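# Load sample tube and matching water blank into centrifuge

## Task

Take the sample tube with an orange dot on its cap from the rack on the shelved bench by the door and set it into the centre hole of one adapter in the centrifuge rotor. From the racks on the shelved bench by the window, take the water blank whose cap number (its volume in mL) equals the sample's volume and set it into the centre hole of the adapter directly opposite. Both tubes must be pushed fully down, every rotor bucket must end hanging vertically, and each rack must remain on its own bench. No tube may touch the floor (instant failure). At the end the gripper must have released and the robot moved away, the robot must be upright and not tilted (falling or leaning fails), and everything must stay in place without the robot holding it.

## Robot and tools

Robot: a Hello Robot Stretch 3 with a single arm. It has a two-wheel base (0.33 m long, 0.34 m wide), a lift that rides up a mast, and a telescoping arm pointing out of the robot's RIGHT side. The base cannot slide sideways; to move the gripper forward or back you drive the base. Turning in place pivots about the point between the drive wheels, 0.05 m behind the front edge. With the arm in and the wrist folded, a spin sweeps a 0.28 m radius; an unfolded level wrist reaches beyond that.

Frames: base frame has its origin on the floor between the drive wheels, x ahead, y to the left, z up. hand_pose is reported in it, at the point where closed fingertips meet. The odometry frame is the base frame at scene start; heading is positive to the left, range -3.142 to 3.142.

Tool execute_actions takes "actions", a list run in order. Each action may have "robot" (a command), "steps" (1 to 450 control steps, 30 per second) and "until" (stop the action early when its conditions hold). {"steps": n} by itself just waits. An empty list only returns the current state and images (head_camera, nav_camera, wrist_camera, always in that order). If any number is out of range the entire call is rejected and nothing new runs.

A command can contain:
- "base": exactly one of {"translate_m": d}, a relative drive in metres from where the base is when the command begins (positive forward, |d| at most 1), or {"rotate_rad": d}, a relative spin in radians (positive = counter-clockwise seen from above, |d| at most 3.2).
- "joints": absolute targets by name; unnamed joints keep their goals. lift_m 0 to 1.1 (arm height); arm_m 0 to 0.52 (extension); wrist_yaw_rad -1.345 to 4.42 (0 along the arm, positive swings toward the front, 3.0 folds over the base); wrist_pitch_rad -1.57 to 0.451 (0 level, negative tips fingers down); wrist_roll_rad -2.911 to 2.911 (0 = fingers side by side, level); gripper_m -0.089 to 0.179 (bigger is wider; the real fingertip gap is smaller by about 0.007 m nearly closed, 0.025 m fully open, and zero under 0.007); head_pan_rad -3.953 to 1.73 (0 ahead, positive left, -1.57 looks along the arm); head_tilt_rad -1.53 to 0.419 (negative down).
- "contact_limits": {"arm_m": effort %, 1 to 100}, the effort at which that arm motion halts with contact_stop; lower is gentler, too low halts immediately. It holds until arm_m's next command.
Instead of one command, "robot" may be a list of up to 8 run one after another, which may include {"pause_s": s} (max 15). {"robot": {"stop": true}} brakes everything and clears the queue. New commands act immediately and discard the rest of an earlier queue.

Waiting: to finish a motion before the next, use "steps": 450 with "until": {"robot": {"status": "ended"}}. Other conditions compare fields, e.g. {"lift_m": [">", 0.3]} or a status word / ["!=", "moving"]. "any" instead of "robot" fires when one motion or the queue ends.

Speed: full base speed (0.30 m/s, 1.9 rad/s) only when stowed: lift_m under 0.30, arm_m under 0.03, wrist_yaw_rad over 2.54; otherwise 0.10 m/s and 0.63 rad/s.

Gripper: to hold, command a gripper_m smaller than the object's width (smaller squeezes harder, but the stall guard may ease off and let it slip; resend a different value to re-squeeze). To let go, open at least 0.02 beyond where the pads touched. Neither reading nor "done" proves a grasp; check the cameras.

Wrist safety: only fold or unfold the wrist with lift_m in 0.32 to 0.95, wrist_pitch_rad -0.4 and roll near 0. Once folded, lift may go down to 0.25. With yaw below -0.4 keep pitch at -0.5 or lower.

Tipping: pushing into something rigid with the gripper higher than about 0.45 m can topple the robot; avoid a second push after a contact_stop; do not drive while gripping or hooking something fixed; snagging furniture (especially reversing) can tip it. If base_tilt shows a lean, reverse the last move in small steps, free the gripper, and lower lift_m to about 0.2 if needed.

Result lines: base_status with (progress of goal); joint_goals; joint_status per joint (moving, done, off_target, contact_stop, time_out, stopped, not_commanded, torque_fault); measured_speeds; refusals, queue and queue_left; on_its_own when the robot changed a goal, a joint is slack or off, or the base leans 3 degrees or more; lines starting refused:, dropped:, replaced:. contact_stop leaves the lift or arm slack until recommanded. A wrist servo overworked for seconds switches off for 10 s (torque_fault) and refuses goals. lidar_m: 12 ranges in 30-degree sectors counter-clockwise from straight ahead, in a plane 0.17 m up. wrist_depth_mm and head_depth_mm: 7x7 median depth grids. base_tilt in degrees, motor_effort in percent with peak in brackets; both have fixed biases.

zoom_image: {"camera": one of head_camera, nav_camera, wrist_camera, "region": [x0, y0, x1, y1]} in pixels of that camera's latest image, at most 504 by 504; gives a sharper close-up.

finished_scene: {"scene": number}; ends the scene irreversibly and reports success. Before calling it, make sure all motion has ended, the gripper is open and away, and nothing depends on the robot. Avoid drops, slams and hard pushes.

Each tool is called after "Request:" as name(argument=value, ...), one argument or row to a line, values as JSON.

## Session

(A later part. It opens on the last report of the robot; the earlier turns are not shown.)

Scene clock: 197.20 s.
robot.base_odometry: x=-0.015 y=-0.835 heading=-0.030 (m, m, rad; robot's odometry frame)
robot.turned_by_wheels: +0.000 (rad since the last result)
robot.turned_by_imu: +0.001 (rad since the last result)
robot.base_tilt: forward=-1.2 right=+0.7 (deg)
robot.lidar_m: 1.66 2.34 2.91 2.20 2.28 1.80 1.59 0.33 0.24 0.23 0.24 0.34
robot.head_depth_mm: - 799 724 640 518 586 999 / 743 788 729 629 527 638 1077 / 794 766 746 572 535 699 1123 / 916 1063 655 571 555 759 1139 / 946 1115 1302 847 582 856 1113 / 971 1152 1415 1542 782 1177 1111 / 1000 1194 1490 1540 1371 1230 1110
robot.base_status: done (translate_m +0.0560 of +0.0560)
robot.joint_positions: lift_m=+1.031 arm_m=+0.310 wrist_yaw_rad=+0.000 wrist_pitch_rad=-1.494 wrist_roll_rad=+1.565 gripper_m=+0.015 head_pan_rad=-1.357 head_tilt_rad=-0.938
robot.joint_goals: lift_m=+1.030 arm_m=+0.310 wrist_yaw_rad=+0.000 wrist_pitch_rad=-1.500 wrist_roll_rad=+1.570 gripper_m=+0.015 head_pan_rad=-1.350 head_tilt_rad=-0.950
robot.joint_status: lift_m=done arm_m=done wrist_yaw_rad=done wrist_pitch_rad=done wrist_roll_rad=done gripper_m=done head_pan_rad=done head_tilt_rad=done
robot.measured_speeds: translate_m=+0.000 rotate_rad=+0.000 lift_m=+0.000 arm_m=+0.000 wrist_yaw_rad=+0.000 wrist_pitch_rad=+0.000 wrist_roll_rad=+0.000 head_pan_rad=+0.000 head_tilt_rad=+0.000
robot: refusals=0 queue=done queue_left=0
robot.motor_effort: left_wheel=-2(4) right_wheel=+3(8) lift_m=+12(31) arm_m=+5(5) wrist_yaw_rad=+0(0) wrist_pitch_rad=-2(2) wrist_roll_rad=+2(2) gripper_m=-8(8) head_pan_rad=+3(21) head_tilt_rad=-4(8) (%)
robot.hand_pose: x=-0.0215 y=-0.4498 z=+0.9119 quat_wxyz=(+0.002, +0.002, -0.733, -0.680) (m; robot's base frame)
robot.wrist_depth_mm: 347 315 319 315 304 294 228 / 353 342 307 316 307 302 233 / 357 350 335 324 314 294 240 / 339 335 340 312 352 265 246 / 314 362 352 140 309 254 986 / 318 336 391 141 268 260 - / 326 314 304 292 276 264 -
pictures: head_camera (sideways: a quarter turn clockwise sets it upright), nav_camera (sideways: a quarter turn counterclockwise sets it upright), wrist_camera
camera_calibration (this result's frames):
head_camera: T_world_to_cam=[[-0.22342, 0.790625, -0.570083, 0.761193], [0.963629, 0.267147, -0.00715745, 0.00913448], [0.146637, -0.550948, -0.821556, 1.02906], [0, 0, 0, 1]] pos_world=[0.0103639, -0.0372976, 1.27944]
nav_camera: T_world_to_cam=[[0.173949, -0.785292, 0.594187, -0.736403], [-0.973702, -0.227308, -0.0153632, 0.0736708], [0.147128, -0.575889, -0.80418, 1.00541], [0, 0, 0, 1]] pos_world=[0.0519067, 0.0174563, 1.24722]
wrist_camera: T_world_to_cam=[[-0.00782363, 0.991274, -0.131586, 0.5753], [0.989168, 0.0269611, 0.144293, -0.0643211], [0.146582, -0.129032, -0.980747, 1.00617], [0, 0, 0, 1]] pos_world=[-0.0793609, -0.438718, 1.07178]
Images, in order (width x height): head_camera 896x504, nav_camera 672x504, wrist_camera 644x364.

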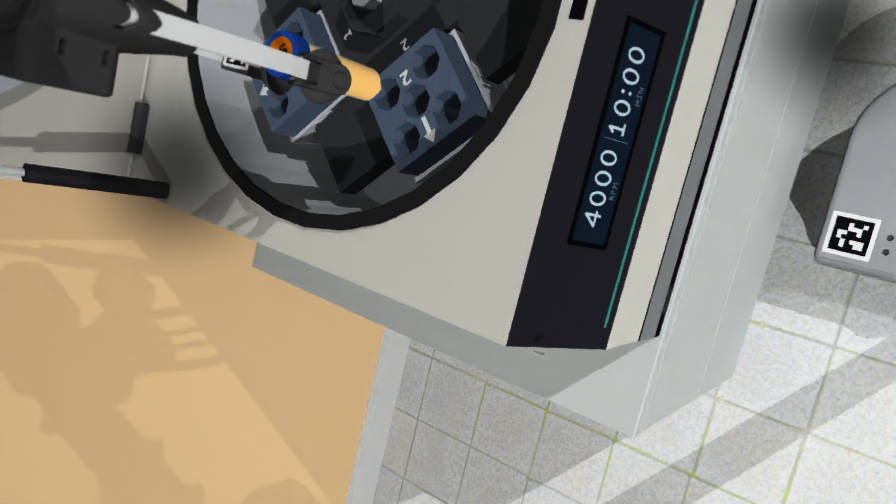

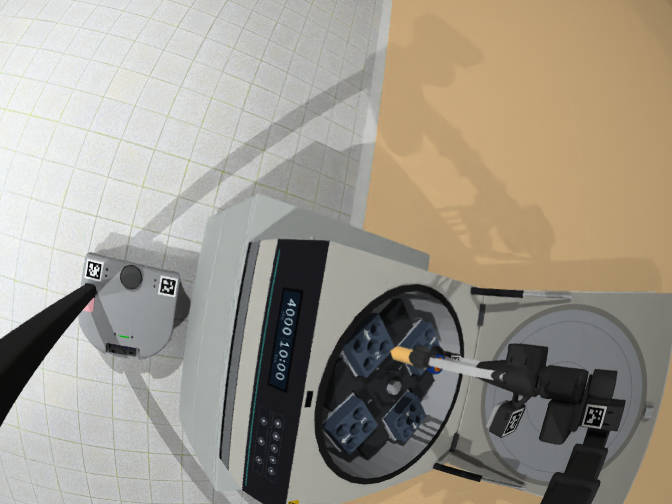

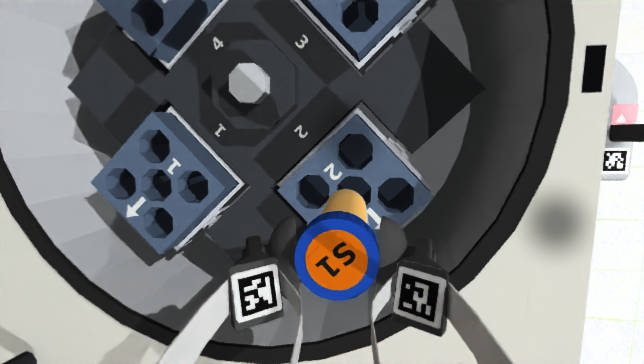

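Request:
execute_actions(
  actions=[
    {"robot":{"joints":{"lift_m":0.975}},"steps":450,"until":{"robot":{"status":"ended"}}},
  ],
)

Request:
zoom_image(
  camera="head_camera",
  region=[220,0,520,200],
)

Scene clock: 202.13 s.
robot.base_odometry: x=-0.015 y=-0.835 heading=-0.030 (m, m, rad; robot's odometry frame)
robot.turned_by_wheels: +0.000 (rad since the last result)
robot.turned_by_imu: +0.001 (rad since the last result)
robot.base_tilt: forward=-1.3 right=+0.6 (deg)
robot.lidar_m: 1.65 2.33 2.91 2.20 2.29 1.80 1.59 0.33 0.24 0.23 0.24 0.34
robot.head_depth_mm: 709 - 724 640 519 586 997 / 736 788 738 626 526 638 1076 / 795 769 748 572 535 699 1119 / 918 1063 656 572 555 761 1143 / 945 1113 1306 847 581 856 1113 / 974 1151 1414 1536 780 1173 1116 / 1001 1198 1485 1534 1367 1229 1115
robot.base_status: done (translate_m +0.0560 of +0.0560)
robot.joint_positions: lift_m=+0.976 arm_m=+0.310 wrist_yaw_rad=+0.000 wrist_pitch_rad=-1.494 wrist_roll_rad=+1.565 gripper_m=+0.015 head_pan_rad=-1.357 head_tilt_rad=-0.938
robot.joint_goals: lift_m=+0.975 arm_m=+0.310 wrist_yaw_rad=+0.000 wrist_pitch_rad=-1.500 wrist_roll_rad=+1.570 gripper_m=+0.015 head_pan_rad=-1.350 head_tilt_rad=-0.950
robot.joint_status: lift_m=done arm_m=done wrist_yaw_rad=done wrist_pitch_rad=done wrist_roll_rad=done gripper_m=done head_pan_rad=done head_tilt_rad=done
robot.measured_speeds: translate_m=+0.000 rotate_rad=+0.000 lift_m=+0.000 arm_m=+0.000 wrist_yaw_rad=+0.000 wrist_pitch_rad=+0.000 wrist_roll_rad=+0.000 head_pan_rad=+0.000 head_tilt_rad=+0.000
robot: refusals=0 queue=done queue_left=0
robot.motor_effort: left_wheel=-1(2) right_wheel=+3(2) lift_m=+12(12) arm_m=+4(4) wrist_yaw_rad=+0(0) wrist_pitch_rad=-3(2) wrist_roll_rad=+2(2) gripper_m=-8(8) head_pan_rad=+2(3) head_tilt_rad=-3(4) (%)
robot.hand_pose: x=-0.0215 y=-0.4498 z=+0.8569 quat_wxyz=(+0.002, +0.002, -0.733, -0.680) (m; robot's base frame)
robot.wrist_depth_mm: 303 274 264 260 250 278 182 / 295 285 250 263 256 251 181 / 321 286 278 273 260 288 186 / 303 274 286 251 274 263 189 / 303 279 293 139 283 228 194 / 287 329 342 142 269 206 199 / 256 283 294 290 220 209 204
pictures: head_camera (sideways: a quarter turn clockwise sets it upright), nav_camera (sideways: a quarter turn counterclockwise sets it upright), wrist_camera
camera_calibration (this result's frames):
head_camera: T_world_to_cam=[[-0.22342, 0.790625, -0.570083, 0.761193], [0.963629, 0.267147, -0.00715744, 0.00913447], [0.146637, -0.550948, -0.821556, 1.02906], [0, 0, 0, 1]] pos_world=[0.010364, -0.0372976, 1.27944]
nav_camera: T_world_to_cam=[[0.173949, -0.785292, 0.594187, -0.736403], [-0.973702, -0.227308, -0.0153632, 0.0736708], [0.147128, -0.575889, -0.80418, 1.00541], [0, 0, 0, 1]] pos_world=[0.0519067, 0.0174564, 1.24722]
wrist_camera: T_world_to_cam=[[-0.00782394, 0.991274, -0.131586, 0.568064], [0.989168, 0.0269614, 0.144293, -0.0563852], [0.146582, -0.129032, -0.980747, 0.952232], [0, 0, 0, 1]] pos_world=[-0.0793609, -0.438718, 1.01678]
Images, in order (width x height): head_camera 896x504, nav_camera 672x504, wrist_camera 644x364.

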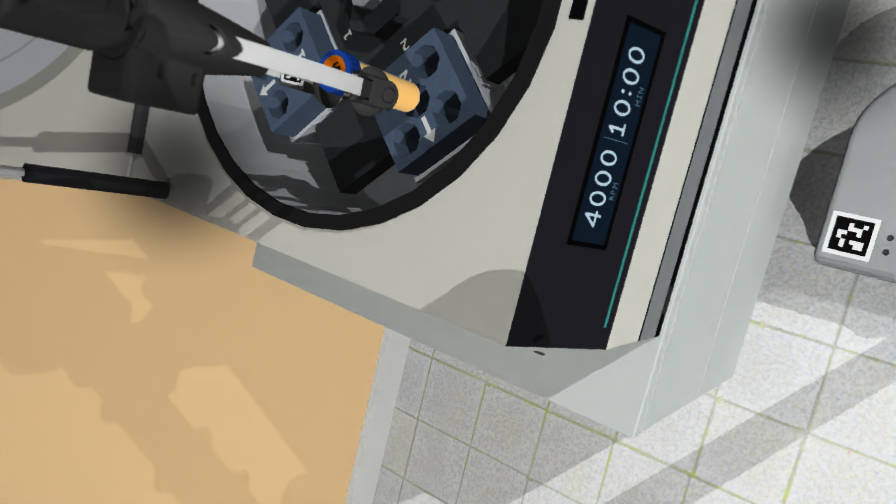

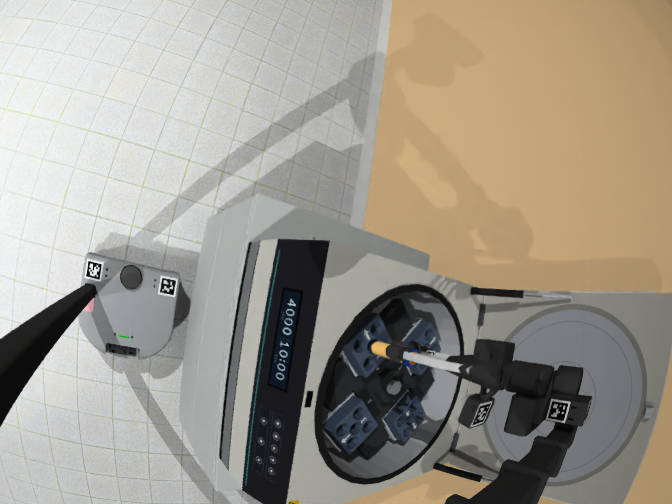

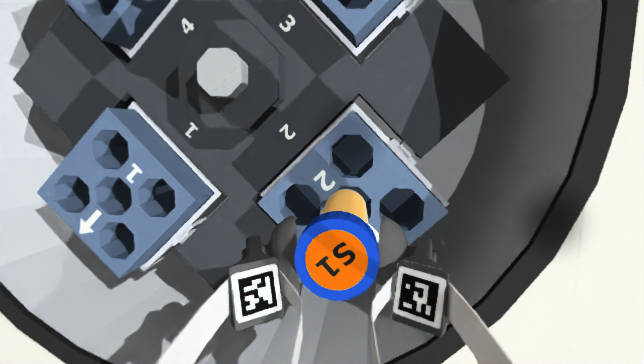

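Region (220, 0, 520, 200) of head_camera's 896x504 image, scaled by 1.680, with more detail than that image has.

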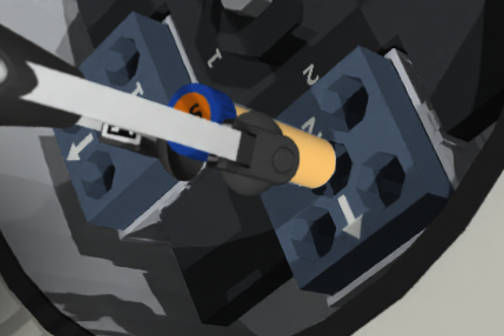

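Request:
execute_actions(
  actions=[
    {"robot":[{"joints":{"arm_m":0.305}},{"joints":{"lift_m":0.94}}],"steps":450,"until":{"robot":{"status":"ended"}}},
  ],
)

Request:
zoom_image(
  camera="head_camera",
  region=[220,0,520,200],
)

Scene clock: 206.57 s.
robot.base_odometry: x=-0.015 y=-0.835 heading=-0.030 (m, m, rad; robot's odometry frame)
robot.turned_by_wheels: +0.000 (rad since the last result)
robot.turned_by_imu: +0.001 (rad since the last result)
robot.base_tilt: forward=-1.2 right=+0.6 (deg)
robot.lidar_m: 1.65 2.34 2.90 2.19 2.28 1.80 1.59 0.33 0.24 0.23 0.24 0.34
robot.head_depth_mm: 715 - 728 640 518 586 997 / 743 796 737 626 527 639 1077 / 797 770 746 574 535 700 1118 / 917 1066 655 572 556 762 1135 / 949 1116 1299 847 582 858 1114 / 970 1159 1420 1531 781 1172 1118 / 1001 1197 1482 1534 1369 1228 1112
robot.base_status: done (translate_m +0.0560 of +0.0560)
robot.joint_positions: lift_m=+0.941 arm_m=+0.305 wrist_yaw_rad=+0.000 wrist_pitch_rad=-1.494 wrist_roll_rad=+1.565 gripper_m=+0.015 head_pan_rad=-1.357 head_tilt_rad=-0.938
robot.joint_goals: lift_m=+0.940 arm_m=+0.305 wrist_yaw_rad=+0.000 wrist_pitch_rad=-1.500 wrist_roll_rad=+1.570 gripper_m=+0.015 head_pan_rad=-1.350 head_tilt_rad=-0.950
robot.joint_status: lift_m=done arm_m=done wrist_yaw_rad=done wrist_pitch_rad=done wrist_roll_rad=done gripper_m=done head_pan_rad=done head_tilt_rad=done
robot.measured_speeds: translate_m=+0.000 rotate_rad=+0.000 lift_m=+0.000 arm_m=+0.000 wrist_yaw_rad=+0.000 wrist_pitch_rad=+0.000 wrist_roll_rad=+0.000 head_pan_rad=+0.000 head_tilt_rad=+0.000
robot: refusals=0 queue=done queue_left=0
robot.motor_effort: left_wheel=-1(2) right_wheel=+3(2) lift_m=+12(13) arm_m=-6(5) wrist_yaw_rad=+0(0) wrist_pitch_rad=-2(2) wrist_roll_rad=+2(2) gripper_m=-8(8) head_pan_rad=+2(4) head_tilt_rad=-4(4) (%)
robot.hand_pose: x=-0.0215 y=-0.4456 z=+0.8219 quat_wxyz=(+0.002, +0.002, -0.733, -0.680) (m; robot's base frame)
robot.wrist_depth_mm: 250 240 215 227 218 246 176 / 257 247 218 231 223 219 175 / 242 253 242 237 227 266 169 / 241 242 251 216 234 255 161 / 248 248 255 139 212 221 161 / 273 302 264 141 250 189 164 / 254 284 292 284 215 172 169
pictures: head_camera (sideways: a quarter turn clockwise sets it upright), nav_camera (sideways: a quarter turn counterclockwise sets it upright), wrist_camera
camera_calibration (this result's frames):
head_camera: T_world_to_cam=[[-0.22342, 0.790625, -0.570083, 0.761193], [0.963629, 0.267147, -0.00715745, 0.00913448], [0.146637, -0.550948, -0.821556, 1.02906], [0, 0, 0, 1]] pos_world=[0.0103639, -0.0372976, 1.27944]
nav_camera: T_world_to_cam=[[0.173949, -0.785292, 0.594187, -0.736403], [-0.973702, -0.227308, -0.0153632, 0.0736708], [0.147128, -0.575889, -0.80418, 1.00541], [0, 0, 0, 1]] pos_world=[0.0519067, 0.0174563, 1.24722]
wrist_camera: T_world_to_cam=[[-0.00782138, 0.991274, -0.131586, 0.55923], [0.989168, 0.0269588, 0.144293, -0.0514522], [0.146581, -0.129032, -0.980747, 0.918464], [0, 0, 0, 1]] pos_world=[-0.0793608, -0.434452, 0.981792]
Images, in order (width x height): head_camera 896x504, nav_camera 672x504, wrist_camera 644x364.

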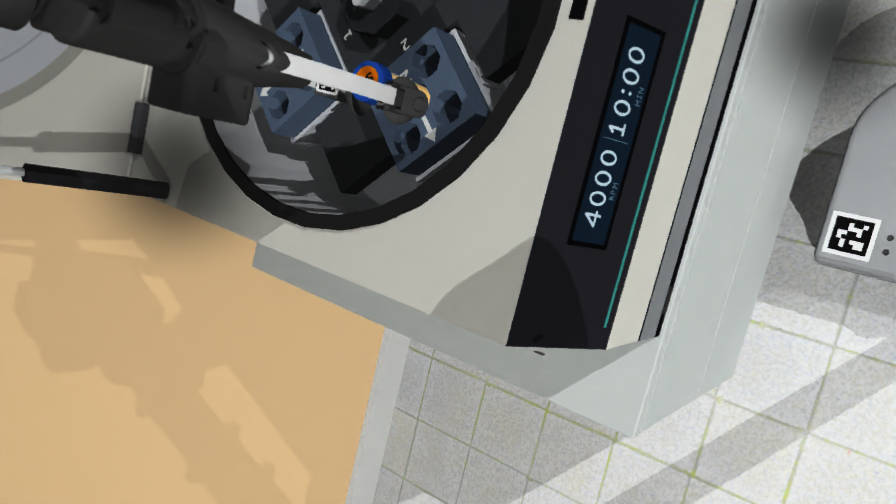

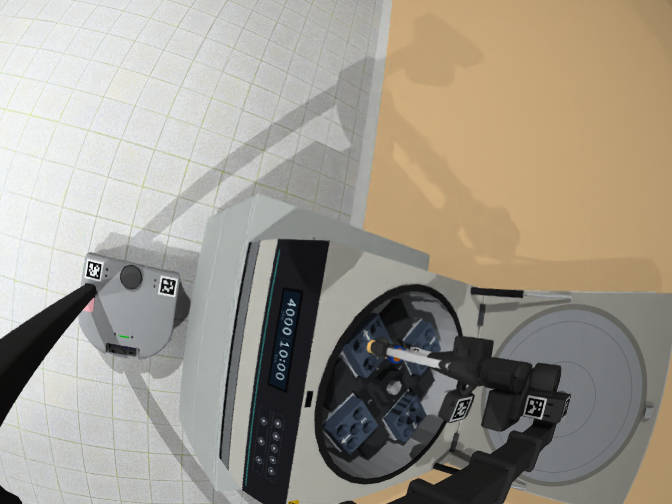

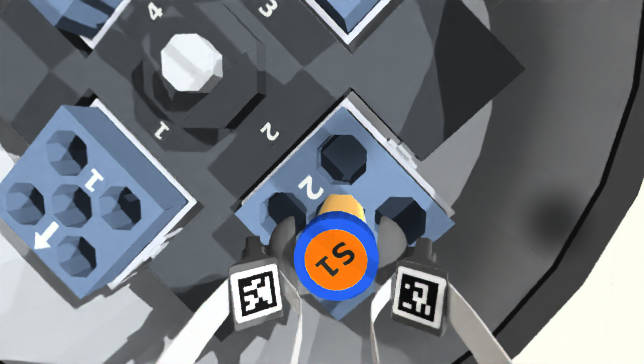

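Region (220, 0, 520, 200) of head_camera's 896x504 image, scaled by 1.680, with more detail than that image has.

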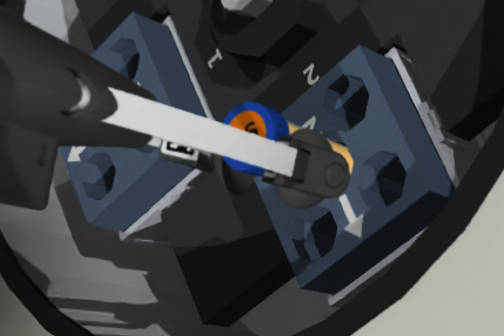

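Request:
execute_actions(
  actions=[
    {"robot":[{"joints":{"lift_m":0.895}},{"joints":{"gripper_m":0.07}},{"pause_s":0.5},{"joints":{"lift_m":0.96}}],"steps":450,"until":{"robot":{"status":"ended"}}},
  ],
)

Scene clock: 209.80 s.
robot.base_odometry: x=-0.015 y=-0.835 heading=-0.030 (m, m, rad; robot's odometry frame)
robot.turned_by_wheels: +0.000 (rad since the last result)
robot.turned_by_imu: +0.001 (rad since the last result)
robot.base_tilt: forward=-1.3 right=+0.6 (deg)
robot.lidar_m: 1.66 2.34 2.90 2.20 2.28 1.80 1.60 0.33 0.24 0.23 0.24 0.34
robot.head_depth_mm: 719 - 721 639 519 589 1001 / 745 793 730 617 529 643 1075 / 797 770 747 573 537 705 1120 / 921 1060 657 572 557 764 1143 / 947 1115 1310 852 583 859 1112 / 977 1152 1415 1544 782 1179 1119 / 1008 1203 1480 1541 1361 1218 1114
robot.base_status: done (translate_m +0.0560 of +0.0560)
robot.joint_positions: lift_m=+0.903 arm_m=+0.305 wrist_yaw_rad=+0.000 wrist_pitch_rad=-1.512 wrist_roll_rad=+1.567 gripper_m=+0.015 head_pan_rad=-1.357 head_tilt_rad=-0.939
robot.joint_goals: lift_m=+0.903 arm_m=+0.305 wrist_yaw_rad=+0.000 wrist_pitch_rad=-1.500 wrist_roll_rad=+1.570 gripper_m=+0.015 head_pan_rad=-1.350 head_tilt_rad=-0.950
robot.joint_status: lift_m=contact_stop arm_m=done wrist_yaw_rad=done wrist_pitch_rad=done wrist_roll_rad=done gripper_m=done head_pan_rad=done head_tilt_rad=done
robot.measured_speeds: translate_m=+0.000 rotate_rad=+0.002 lift_m=+0.004 arm_m=-0.001 wrist_yaw_rad=-0.010 wrist_pitch_rad=+0.000 wrist_roll_rad=+0.024 head_pan_rad=+0.000 head_tilt_rad=+0.000
robot: refusals=0 queue=dropped queue_left=0
robot.on_its_own: lift_m is slack since a contact_stop, until your next command for it (your +0.895 is given up)
robot.motor_effort: left_wheel=+0(4) right_wheel=-1(4) lift_m=+10(13) arm_m=-3(4) wrist_yaw_rad=+1(1) wrist_pitch_rad=+4(7) wrist_roll_rad=+1(2) gripper_m=-8(8) head_pan_rad=+3(4) head_tilt_rad=-4(4) (%)
robot.hand_pose: x=-0.0215 y=-0.4408 z=+0.7842 quat_wxyz=(+0.002, +0.001, -0.727, -0.686) (m; robot's base frame)
robot.wrist_depth_mm: 210 177 193 192 186 182 167 / 215 187 190 196 190 214 166 / 215 214 205 200 194 261 160 / 196 217 211 176 175 240 152 / 209 220 217 140 181 206 140 / 211 231 223 138 - 180 132 / 252 277 278 255 209 151 134
pictures: head_camera (sideways: a quarter turn clockwise sets it upright), nav_camera (sideways: a quarter turn counterclockwise sets it upright), wrist_camera
dropped: robot: command 0 of its queue: lift_m: contact_stop
camera_calibration (this result's frames):
head_camera: T_world_to_cam=[[-0.223479, 0.790721, -0.569928, 0.76099], [0.963617, 0.267193, -0.00714674, 0.00912061], [0.14663, -0.550789, -0.821664, 1.0292], [0, 0, 0, 1]] pos_world=[0.0103648, -0.0372932, 1.27944]
nav_camera: T_world_to_cam=[[0.174009, -0.785394, 0.594035, -0.736205], [-0.973692, -0.22735, -0.0153661, 0.0736746], [0.147122, -0.575733, -0.804293, 1.00555], [0, 0, 0, 1]] pos_world=[0.0519037, 0.0174686, 1.24722]
wrist_camera: T_world_to_cam=[[-0.00575542, 0.993499, -0.113695, 0.536508], [0.989201, 0.0223077, 0.144856, -0.048643], [0.146451, -0.111633, -0.982899, 0.891503], [0, 0, 0, 1]] pos_world=[-0.0793557, -0.432414, 0.944301]
Images, in order (width x height): head_camera 896x504, nav_camera 672x504, wrist_camera 644x364.

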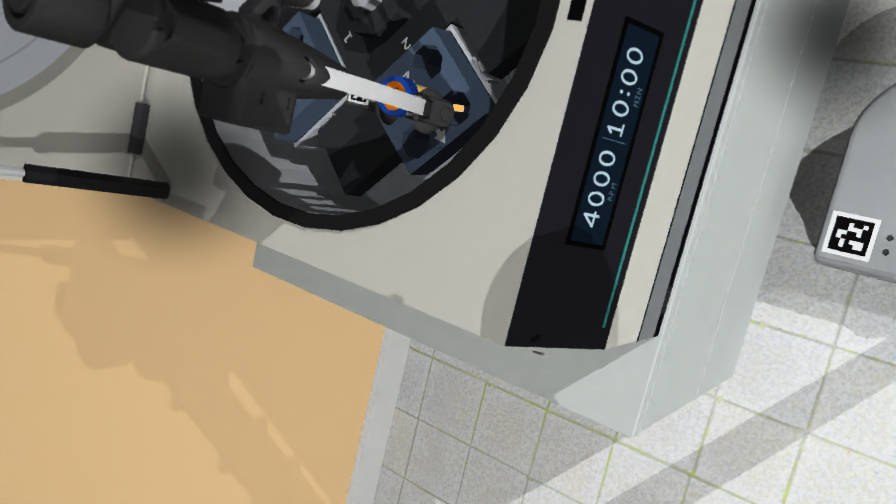

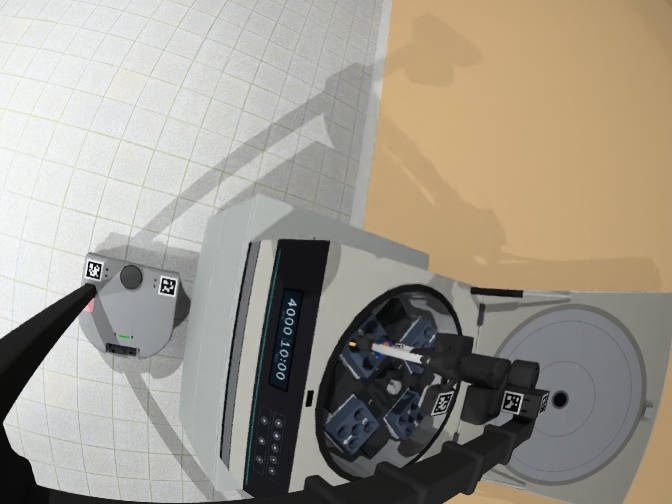

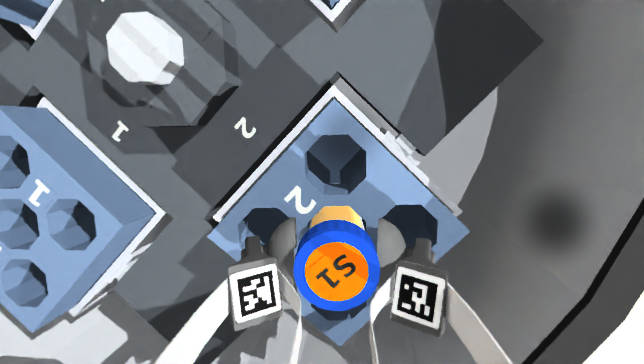

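Request:
execute_actions(
  actions=[
    {"robot":[{"joints":{"gripper_m":0.07}},{"pause_s":0.5},{"joints":{"lift_m":0.99}}],"steps":450,"until":{"robot":{"status":"ended"}}},
  ],
)

Request:
zoom_image(
  camera="head_camera",
  region=[220,0,520,200],
)

Scene clock: 219.93 s.
robot.base_odometry: x=-0.015 y=-0.835 heading=-0.030 (m, m, rad; robot's odometry frame)
robot.turned_by_wheels: +0.000 (rad since the last result)
robot.turned_by_imu: +0.000 (rad since the last result)
robot.base_tilt: forward=-1.2 right=+0.7 (deg)
robot.lidar_m: 1.66 2.34 2.90 2.20 2.29 1.80 1.59 0.33 0.24 0.23 0.24 0.34
robot.head_depth_mm: 702 - 727 639 518 587 1005 / 734 785 737 626 525 640 1076 / 792 768 749 573 535 702 1121 / 917 1063 654 572 556 758 1141 / 945 1116 1306 850 582 859 1115 / 972 1155 1416 1531 778 1175 1117 / 1001 1196 1480 1541 1361 1222 1112
robot.base_status: done (translate_m +0.0560 of +0.0560)
robot.joint_positions: lift_m=+0.989 arm_m=+0.305 wrist_yaw_rad=+0.000 wrist_pitch_rad=-1.499 wrist_roll_rad=+1.567 gripper_m=+0.070 head_pan_rad=-1.357 head_tilt_rad=-0.939
robot.joint_goals: lift_m=+0.990 arm_m=+0.305 wrist_yaw_rad=+0.000 wrist_pitch_rad=-1.500 wrist_roll_rad=+1.570 gripper_m=+0.070 head_pan_rad=-1.350 head_tilt_rad=-0.950
robot.joint_status: lift_m=done arm_m=done wrist_yaw_rad=done wrist_pitch_rad=done wrist_roll_rad=done gripper_m=done head_pan_rad=done head_tilt_rad=done
robot.measured_speeds: translate_m=+0.000 rotate_rad=+0.000 lift_m=+0.000 arm_m=+0.000 wrist_yaw_rad=+0.000 wrist_pitch_rad=+0.000 wrist_roll_rad=+0.000 head_pan_rad=+0.000 head_tilt_rad=+0.000
robot: refusals=0 queue=done queue_left=0
robot.motor_effort: left_wheel=+0(2) right_wheel=+2(4) lift_m=+31(26) arm_m=-4(1) wrist_yaw_rad=+1(1) wrist_pitch_rad=-1(5) wrist_roll_rad=+1(1) gripper_m=+1(83) head_pan_rad=+3(3) head_tilt_rad=-4(3) (%)
robot.hand_pose: x=-0.0215 y=-0.4442 z=+0.8708 quat_wxyz=(+0.001, +0.001, -0.732, -0.682) (m; robot's base frame)
robot.wrist_depth_mm: 327 285 280 274 266 279 192 / 309 299 264 279 269 264 195 / 335 300 292 286 275 278 200 / 319 288 298 265 341 250 204 / 315 295 309 270 272 215 210 / 290 339 - 361 318 218 215 / 274 282 294 286 233 227 220
pictures: head_camera (sideways: a quarter turn clockwise sets it upright), nav_camera (sideways: a quarter turn counterclockwise sets it upright), wrist_camera
camera_calibration (this result's frames):
head_camera: T_world_to_cam=[[-0.223519, 0.790841, -0.569746, 0.760754], [0.963612, 0.267211, -0.00713423, 0.00910435], [0.1466, -0.550608, -0.82179, 1.02937], [0, 0, 0, 1]] pos_world=[0.0103643, -0.0372883, 1.27943]
nav_camera: T_world_to_cam=[[0.174051, -0.785519, 0.593856, -0.735973], [-0.973689, -0.227364, -0.0153695, 0.073679], [0.147094, -0.575556, -0.804424, 1.00572], [0, 0, 0, 1]] pos_world=[0.0519008, 0.0174812, 1.24722]
wrist_camera: T_world_to_cam=[[-0.00553197, 0.991892, -0.126965, 0.560619], [0.989205, 0.0240206, 0.144557, -0.0600905], [0.146435, -0.124794, -0.981317, 0.969035], [0, 0, 0, 1]] pos_world=[-0.0793571, -0.4337, 1.0308]
Images, in order (width x height): head_camera 896x504, nav_camera 672x504, wrist_camera 644x364.

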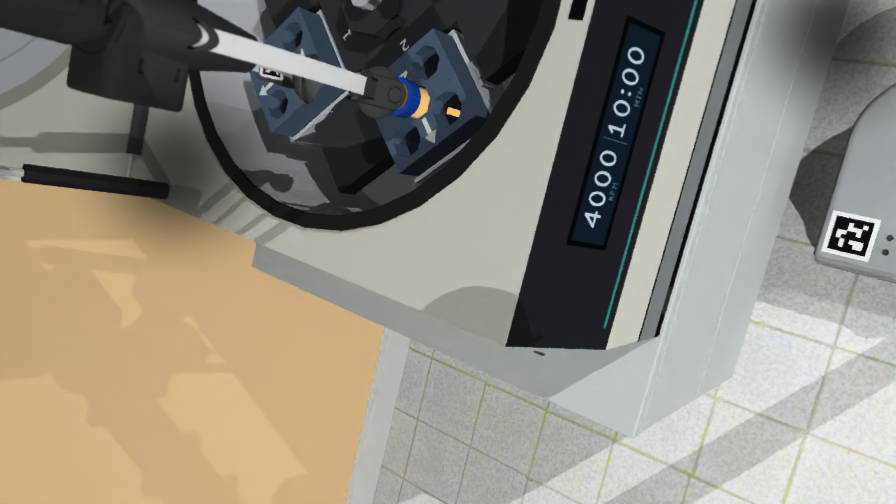

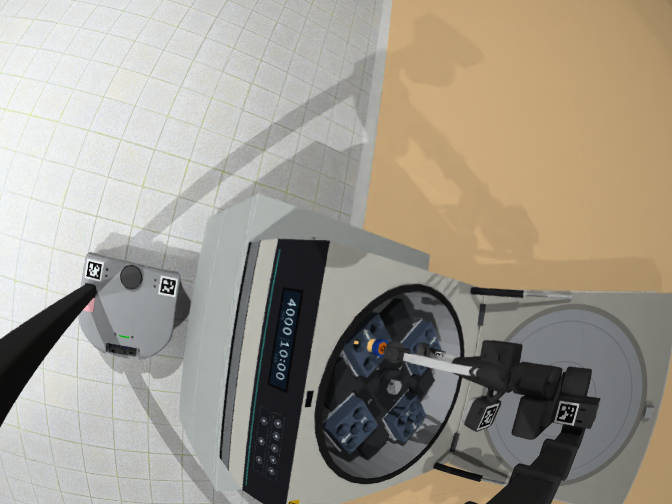

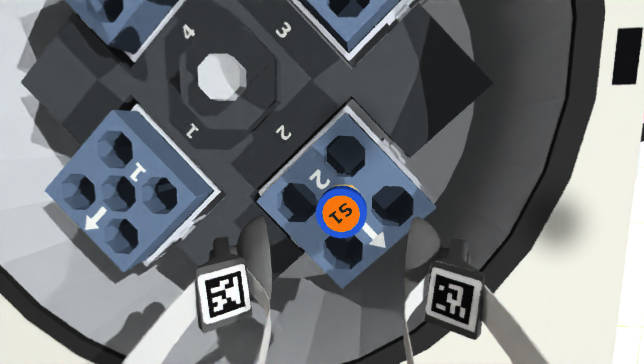

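Region (220, 0, 520, 200) of head_camera's 896x504 image, scaled by 1.680, with more detail than that image has.

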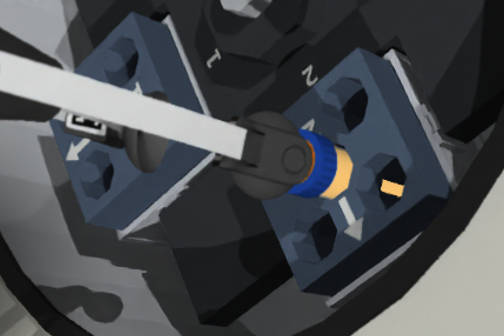

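Request:
execute_actions(
  actions=[
    {"robot":[{"joints":{"gripper_m":0.0}},{"joints":{"lift_m":0.89}}],"steps":450,"until":{"robot":{"status":"ended"}}},
    {"robot":{"joints":{"lift_m":1.0}},"steps":450,"until":{"robot":{"status":"ended"}}},
  ],
)

Request:
zoom_image(
  camera="head_camera",
  region=[220,0,520,200],
)

Scene clock: 226.73 s.
robot.base_odometry: x=-0.015 y=-0.835 heading=-0.030 (m, m, rad; robot's odometry frame)
robot.turned_by_wheels: +0.000 (rad since the last result)
robot.turned_by_imu: +0.017 (rad since the last result)
robot.base_tilt: forward=-1.2 right=+0.6 (deg)
robot.lidar_m: 1.65 2.34 2.90 2.20 2.29 1.91 1.60 0.32 0.24 0.23 0.25 0.34
robot.head_depth_mm: - - 723 640 518 584 983 / 738 778 742 625 526 638 1075 / 858 766 738 571 537 703 1119 / 922 1075 682 571 559 770 1143 / 951 1123 1341 862 594 876 1115 / 981 1171 1436 1542 791 1178 1117 / 1014 1221 1509 1538 1366 1222 1108
robot.base_status: done (translate_m +0.0560 of +0.0560)
robot.joint_positions: lift_m=+0.999 arm_m=+0.305 wrist_yaw_rad=+0.000 wrist_pitch_rad=-1.499 wrist_roll_rad=+1.567 gripper_m=+0.000 head_pan_rad=-1.355 head_tilt_rad=-0.941
robot.joint_goals: lift_m=+1.000 arm_m=+0.305 wrist_yaw_rad=+0.000 wrist_pitch_rad=-1.500 wrist_roll_rad=+1.570 gripper_m=+0.000 head_pan_rad=-1.350 head_tilt_rad=-0.950
robot.joint_status: lift_m=done arm_m=done wrist_yaw_rad=done wrist_pitch_rad=done wrist_roll_rad=done gripper_m=done head_pan_rad=done head_tilt_rad=done
robot.measured_speeds: translate_m=+0.000 rotate_rad=+0.000 lift_m=+0.000 arm_m=+0.000 wrist_yaw_rad=+0.000 wrist_pitch_rad=+0.000 wrist_roll_rad=+0.000 head_pan_rad=+0.000 head_tilt_rad=+0.000
robot: refusals=0 queue=done queue_left=0
robot.motor_effort: left_wheel=-2(8) right_wheel=+0(31) lift_m=+31(31) arm_m=-2(3) wrist_yaw_rad=+0(1) wrist_pitch_rad=+0(16) wrist_roll_rad=+1(1) gripper_m=-2(80) head_pan_rad=+2(2) head_tilt_rad=-3(3) (%)
robot.hand_pose: x=-0.0215 y=-0.4440 z=+0.8809 quat_wxyz=(+0.002, +0.001, -0.732, -0.682) (m; robot's base frame)
robot.wrist_depth_mm: 314 303 278 284 276 288 201 / 328 305 274 288 278 276 205 / 331 293 304 295 285 275 210 / 317 305 313 273 383 245 215 / 313 350 320 279 308 224 221 / 283 323 356 - 243 230 227 / 285 277 285 261 245 235 232
pictures: head_camera (sideways: a quarter turn clockwise sets it upright), nav_camera (sideways: a quarter turn counterclockwise sets it upright), wrist_camera
replaced: robot.lift_m: its motion had ended contact_stop
camera_calibration (this result's frames):
head_camera: T_world_to_cam=[[-0.224782, 0.791558, -0.568251, 0.758813], [0.963256, 0.268493, -0.00703142, 0.00897266], [0.147005, -0.548951, -0.822826, 1.03071], [0, 0, 0, 1]] pos_world=[0.0104047, -0.0372426, 1.27936]
nav_camera: T_world_to_cam=[[0.175316, -0.786345, 0.59239, -0.734069], [-0.973394, -0.228619, -0.0153974, 0.0737135], [0.147539, -0.573929, -0.805504, 1.00712], [0, 0, 0, 1]] pos_world=[0.0518565, 0.0176388, 1.24723]
wrist_camera: T_world_to_cam=[[-0.00583393, 0.991929, -0.126661, 0.561453], [0.989197, 0.0242775, 0.144565, -0.0614325], [0.146473, -0.124449, -0.981355, 0.979065], [0, 0, 0, 1]] pos_world=[-0.0793622, -0.433586, 1.04081]
Images, in order (width x height): head_camera 896x504, nav_camera 672x504, wrist_camera 644x364.

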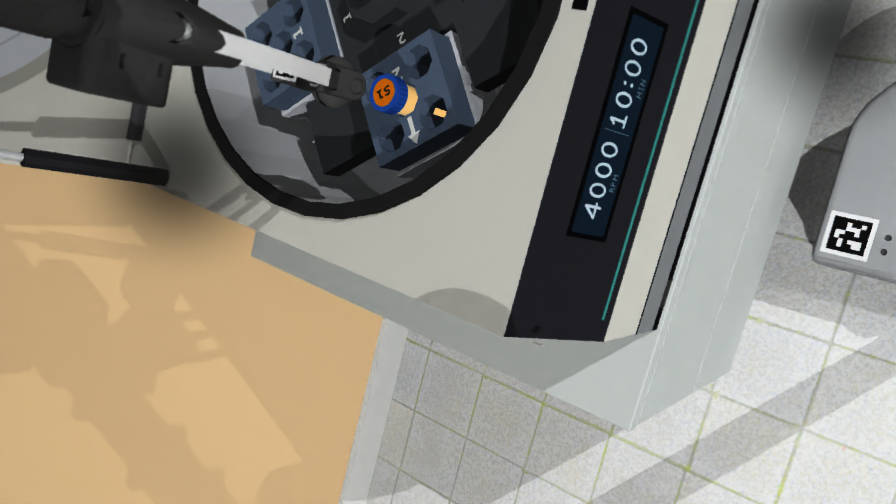

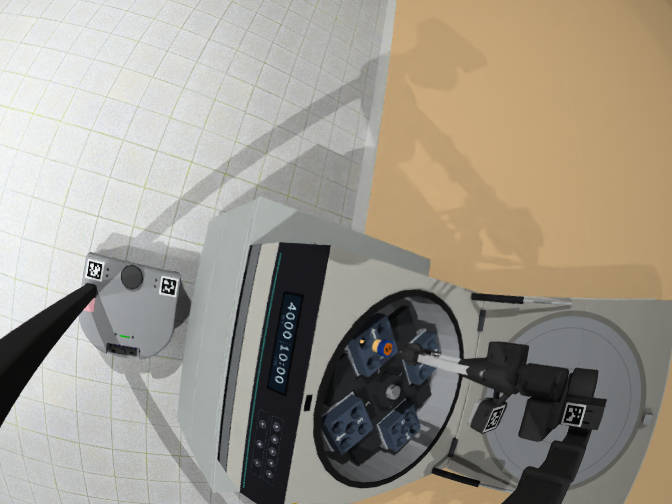

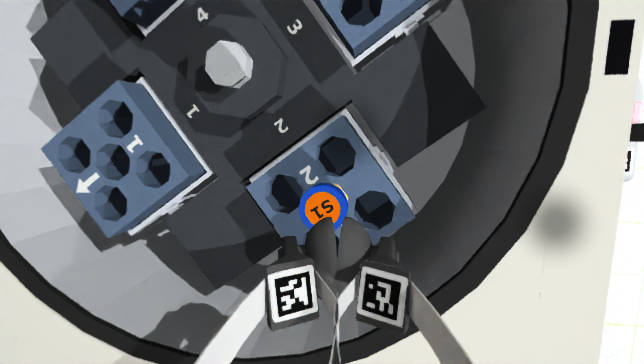

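Region (220, 0, 520, 200) of head_camera's 896x504 image, scaled by 1.680, with more detail than that image has.

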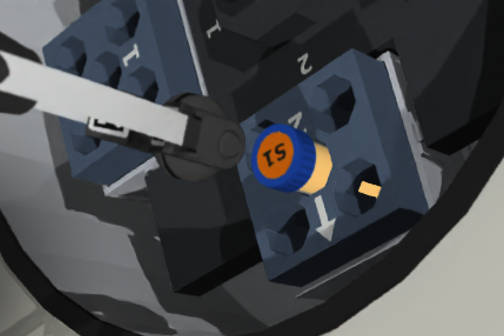

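Request:
execute_actions(
  actions=[
    {"robot":[{"joints":{"lift_m":1.09}},{"joints":{"arm_m":0,"wrist_roll_rad":0,"wrist_pitch_rad":-0.4}},{"joints":{"lift_m":0.9}},{"joints":{"wrist_yaw_rad":3.0}},{"joints":{"lift_m":0.28}},{"base":{"translate_m":0.6}},{"base":{"rotate_rad":1.085}},{"base":{"translate_m":1.0}}],"steps":450,"until":{"robot":{"status":"ended"}}},
    {"steps":450,"until":{"robot":{"status":"ended"}}},
    {"robot":[{"base":{"translate_m":0.22}},{"base":{"rotate_rad":0.485},"joints":{"head_pan_rad":-1.57,"head_tilt_rad":-0.5}}],"steps":450,"until":{"robot":{"status":"ended"}}},
  ],
)

Scene clock: 268.73 s.
robot.base_odometry: x=+1.187 y=+0.208 heading=+1.539 (m, m, rad; robot's odometry frame)
robot.turned_by_wheels: +1.570 (rad since the last result)
robot.turned_by_imu: +1.580 (rad since the last result)
robot.base_tilt: forward=-1.1 right=+0.6 (deg)
robot.lidar_m: 1.70 1.26 1.58 3.01 1.87 1.61 2.06 0.97 1.18 1.14 0.76 0.74
robot.head_depth_mm: 1025 1124 1242 1065 808 671 1315 / 870 1137 1250 1060 803 669 1310 / 1026 1143 1250 1051 804 683 1305 / 1019 1149 1265 1043 798 681 1308 / 1031 1157 1264 1038 773 679 1300 / 879 1165 1265 1036 773 698 1297 / 1033 1168 1280 1029 787 696 1301
robot.base_status: done (rotate_rad +0.4849 of +0.4850)
robot.joint_positions: lift_m=+0.281 arm_m=+0.000 wrist_yaw_rad=+2.999 wrist_pitch_rad=-0.419 wrist_roll_rad=+0.005 gripper_m=+0.000 head_pan_rad=-1.563 head_tilt_rad=-0.507
robot.joint_goals: lift_m=+0.280 arm_m=+0.000 wrist_yaw_rad=+3.000 wrist_pitch_rad=-0.400 wrist_roll_rad=+0.000 gripper_m=+0.000 head_pan_rad=-1.570 head_tilt_rad=-0.500
robot.joint_status: lift_m=done arm_m=done wrist_yaw_rad=done wrist_pitch_rad=done wrist_roll_rad=done gripper_m=done head_pan_rad=done head_tilt_rad=done
robot.measured_speeds: translate_m=+0.000 rotate_rad=+0.000 lift_m=+0.000 arm_m=+0.000 wrist_yaw_rad=+0.000 wrist_pitch_rad=+0.000 wrist_roll_rad=+0.000 head_pan_rad=+0.000 head_tilt_rad=+0.000
robot: refusals=0 queue=done queue_left=0
robot.motor_effort: left_wheel=-1(8) right_wheel=+2(10) lift_m=+12(31) arm_m=-5(5) wrist_yaw_rad=+1(3) wrist_pitch_rad=+7(7) wrist_roll_rad=-2(3) gripper_m=-2(2) head_pan_rad=-4(20) head_tilt_rad=+2(19) (%)
robot.hand_pose: x=+0.0106 y=+0.0767 z=+0.2930 quat_wxyz=(+0.196, +0.702, +0.097, +0.678) (m; robot's base frame)
robot.wrist_depth_mm: - - - - - - - / - - - - - - - / - - - - - 986 954 / 855 831 802 787 772 756 748 / 671 666 650 663 631 613 603 / 562 545 - - 528 516 515 / 479 499 - - 452 449 444
pictures: head_camera (sideways: a quarter turn clockwise sets it upright), nav_camera (sideways: a quarter turn counterclockwise sets it upright), wrist_camera
camera_calibration (this result's frames):
head_camera: T_world_to_cam=[[-0.0543972, 0.505998, -0.860818, 1.13907], [0.997972, 0.056079, -0.0301005, 0.038805], [0.033043, -0.86071, -0.508022, 0.621951], [0, 0, 0, 1]] pos_world=[0.00268503, -0.0432257, 1.29767]
nav_camera: T_world_to_cam=[[0.00699836, -0.48201, 0.876138, -1.10287], [-0.999574, -0.0282064, -0.00753349, 0.0636418], [0.0283439, -0.875712, -0.482002, 0.587056], [0, 0, 0, 1]] pos_world=[0.0546935, -0.0157082, 1.24971]
wrist_camera: T_world_to_cam=[[0.995457, -0.0919125, -0.0248546, 0.0133712], [-0.070219, -0.532388, -0.843583, 0.322573], [0.0643036, 0.841496, -0.536423, 0.258711], [0, 0, 0, 1]] pos_world=[-0.00729569, -0.0447407, 0.411228]
Images, in order (width x height): head_camera 896x504, nav_camera 672x504, wrist_camera 644x364.

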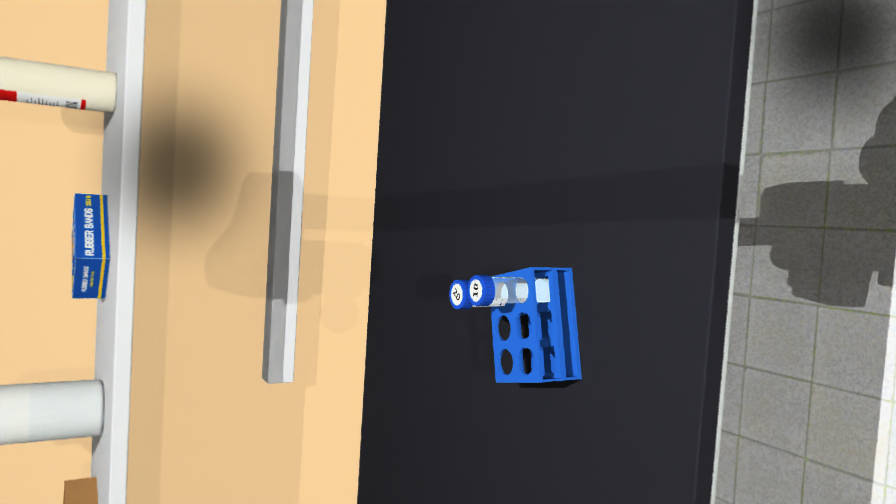

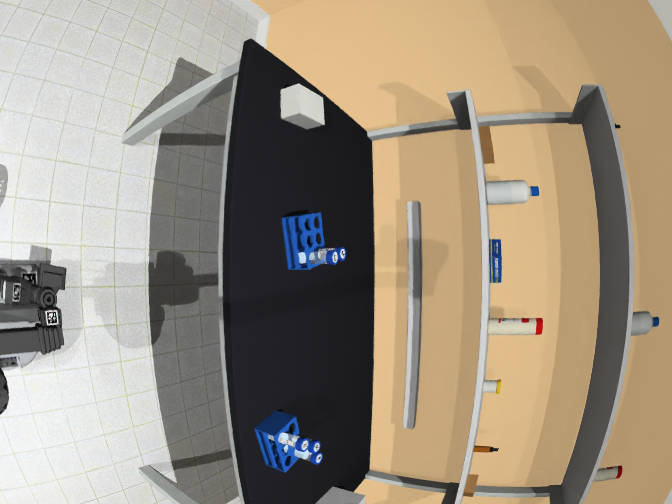

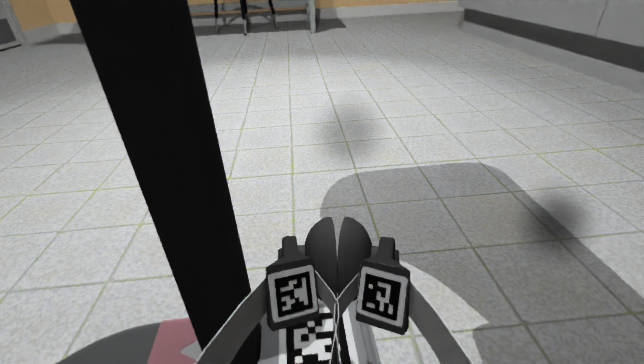

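Request:
execute_actions(
  actions=[
    {"robot":{"joints":{"head_pan_rad":-2.15,"head_tilt_rad":-0.5}},"steps":450,"until":{"robot":{"status":"ended"}}},
  ],
)

Request:
zoom_image(
  camera="head_camera",
  region=[350,100,650,420],
)

Scene clock: 272.37 s.
robot.base_odometry: x=+1.187 y=+0.208 heading=+1.539 (m, m, rad; robot's odometry frame)
robot.turned_by_wheels: +0.000 (rad since the last result)
robot.turned_by_imu: +0.001 (rad since the last result)
robot.base_tilt: forward=-1.2 right=+0.8 (deg)
robot.lidar_m: 1.70 1.26 1.58 3.01 1.87 1.61 2.05 0.97 1.17 1.14 0.75 0.74
robot.head_depth_mm: 1428 1606 1732 1064 904 1568 1312 / 1311 1493 1571 1054 858 1572 1318 / 1237 1384 1440 1050 793 1558 1312 / 1175 1332 1429 1042 752 1482 1307 / 1132 1261 1336 1039 793 1434 1298 / 1070 1201 1275 1033 789 678 1292 / 1031 1146 1236 1027 787 655 1288
robot.base_status: done (rotate_rad +0.4849 of +0.4850)
robot.joint_positions: lift_m=+0.281 arm_m=+0.000 wrist_yaw_rad=+2.999 wrist_pitch_rad=-0.419 wrist_roll_rad=+0.005 gripper_m=+0.000 head_pan_rad=-2.143 head_tilt_rad=-0.507
robot.joint_goals: lift_m=+0.280 arm_m=+0.000 wrist_yaw_rad=+3.000 wrist_pitch_rad=-0.400 wrist_roll_rad=+0.000 gripper_m=+0.000 head_pan_rad=-2.150 head_tilt_rad=-0.500
robot.joint_status: lift_m=done arm_m=done wrist_yaw_rad=done wrist_pitch_rad=done wrist_roll_rad=done gripper_m=done head_pan_rad=done head_tilt_rad=done
robot.measured_speeds: translate_m=+0.000 rotate_rad=+0.000 lift_m=+0.000 arm_m=+0.000 wrist_yaw_rad=+0.000 wrist_pitch_rad=+0.000 wrist_roll_rad=+0.000 head_pan_rad=+0.000 head_tilt_rad=+0.000
robot: refusals=0 queue=done queue_left=0
robot.motor_effort: left_wheel=-1(1) right_wheel=+2(2) lift_m=+12(12) arm_m=-5(5) wrist_yaw_rad=+1(1) wrist_pitch_rad=+7(6) wrist_roll_rad=-2(2) gripper_m=-2(2) head_pan_rad=-3(32) head_tilt_rad=+2(2) (%)
robot.hand_pose: x=+0.0106 y=+0.0767 z=+0.2930 quat_wxyz=(+0.196, +0.702, +0.097, +0.678) (m; robot's base frame)
robot.wrist_depth_mm: - - - - - - - / - - - - - - - / - - - - - 986 939 / 834 823 805 781 768 756 736 / 670 658 644 675 627 618 606 / 553 552 - - 531 515 513 / 479 498 - - 454 447 441
pictures: head_camera (sideways: a quarter turn clockwise sets it upright), nav_camera (sideways: a quarter turn counterclockwise sets it upright), wrist_camera
camera_calibration (this result's frames):
head_camera: T_world_to_cam=[[0.23171, 0.453104, -0.860818, 1.13733], [0.865596, -0.499838, -0.0301005, 0.0396125], [-0.443908, -0.738146, -0.508022, 0.62486], [0, 0, 0, 1]] pos_world=[-0.0204386, -0.0342903, 1.29767]
nav_camera: T_world_to_cam=[[-0.25822, -0.407068, 0.876138, -1.10125], [-0.851665, 0.524032, -0.00753349, 0.0627396], [-0.456058, -0.748121, -0.482002, 0.590011], [0, 0, 0, 1]] pos_world=[0.0381459, -0.0397636, 1.24971]
wrist_camera: T_world_to_cam=[[0.995457, -0.0919126, -0.0248546, 0.0133712], [-0.0702191, -0.532388, -0.843583, 0.322573], [0.0643036, 0.841496, -0.536423, 0.258711], [0, 0, 0, 1]] pos_world=[-0.00729569, -0.0447407, 0.411228]
Images, in order (width x height): head_camera 896x504, nav_camera 672x504, wrist_camera 644x364.

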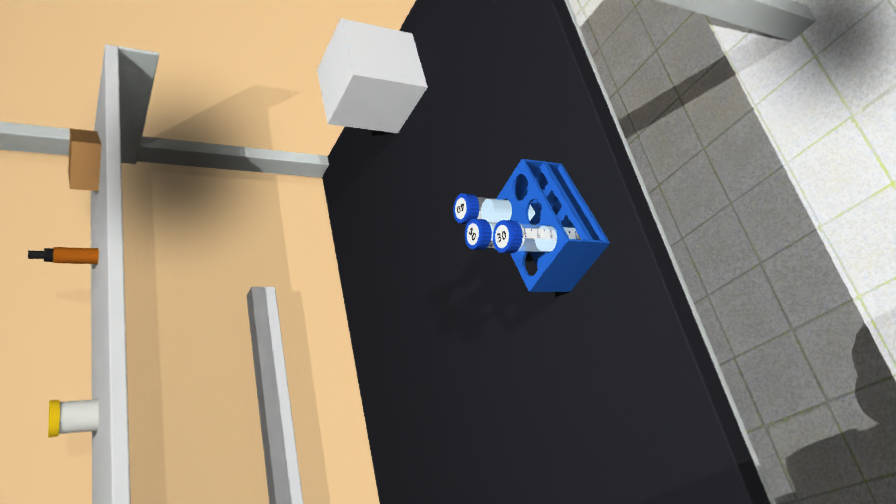

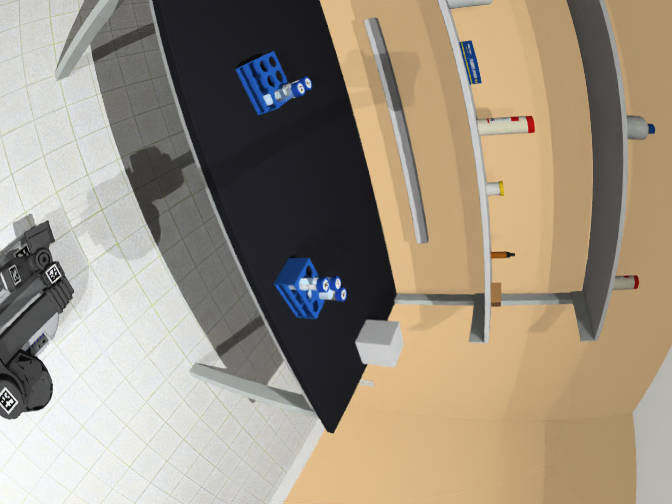

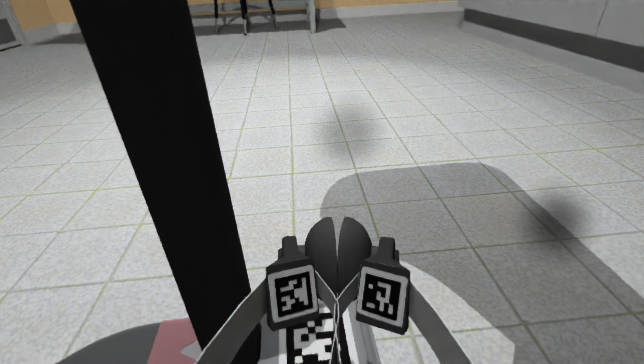

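Region (350, 100, 650, 420) of head_camera's 896x504 image, scaled by 1.575, with more detail than that image has; it fills the left 472 columns of this view, and the rest is white.

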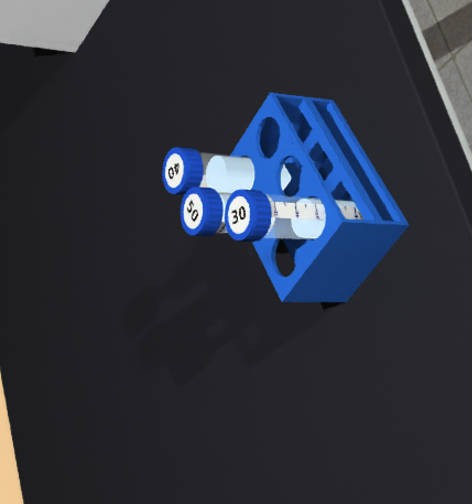

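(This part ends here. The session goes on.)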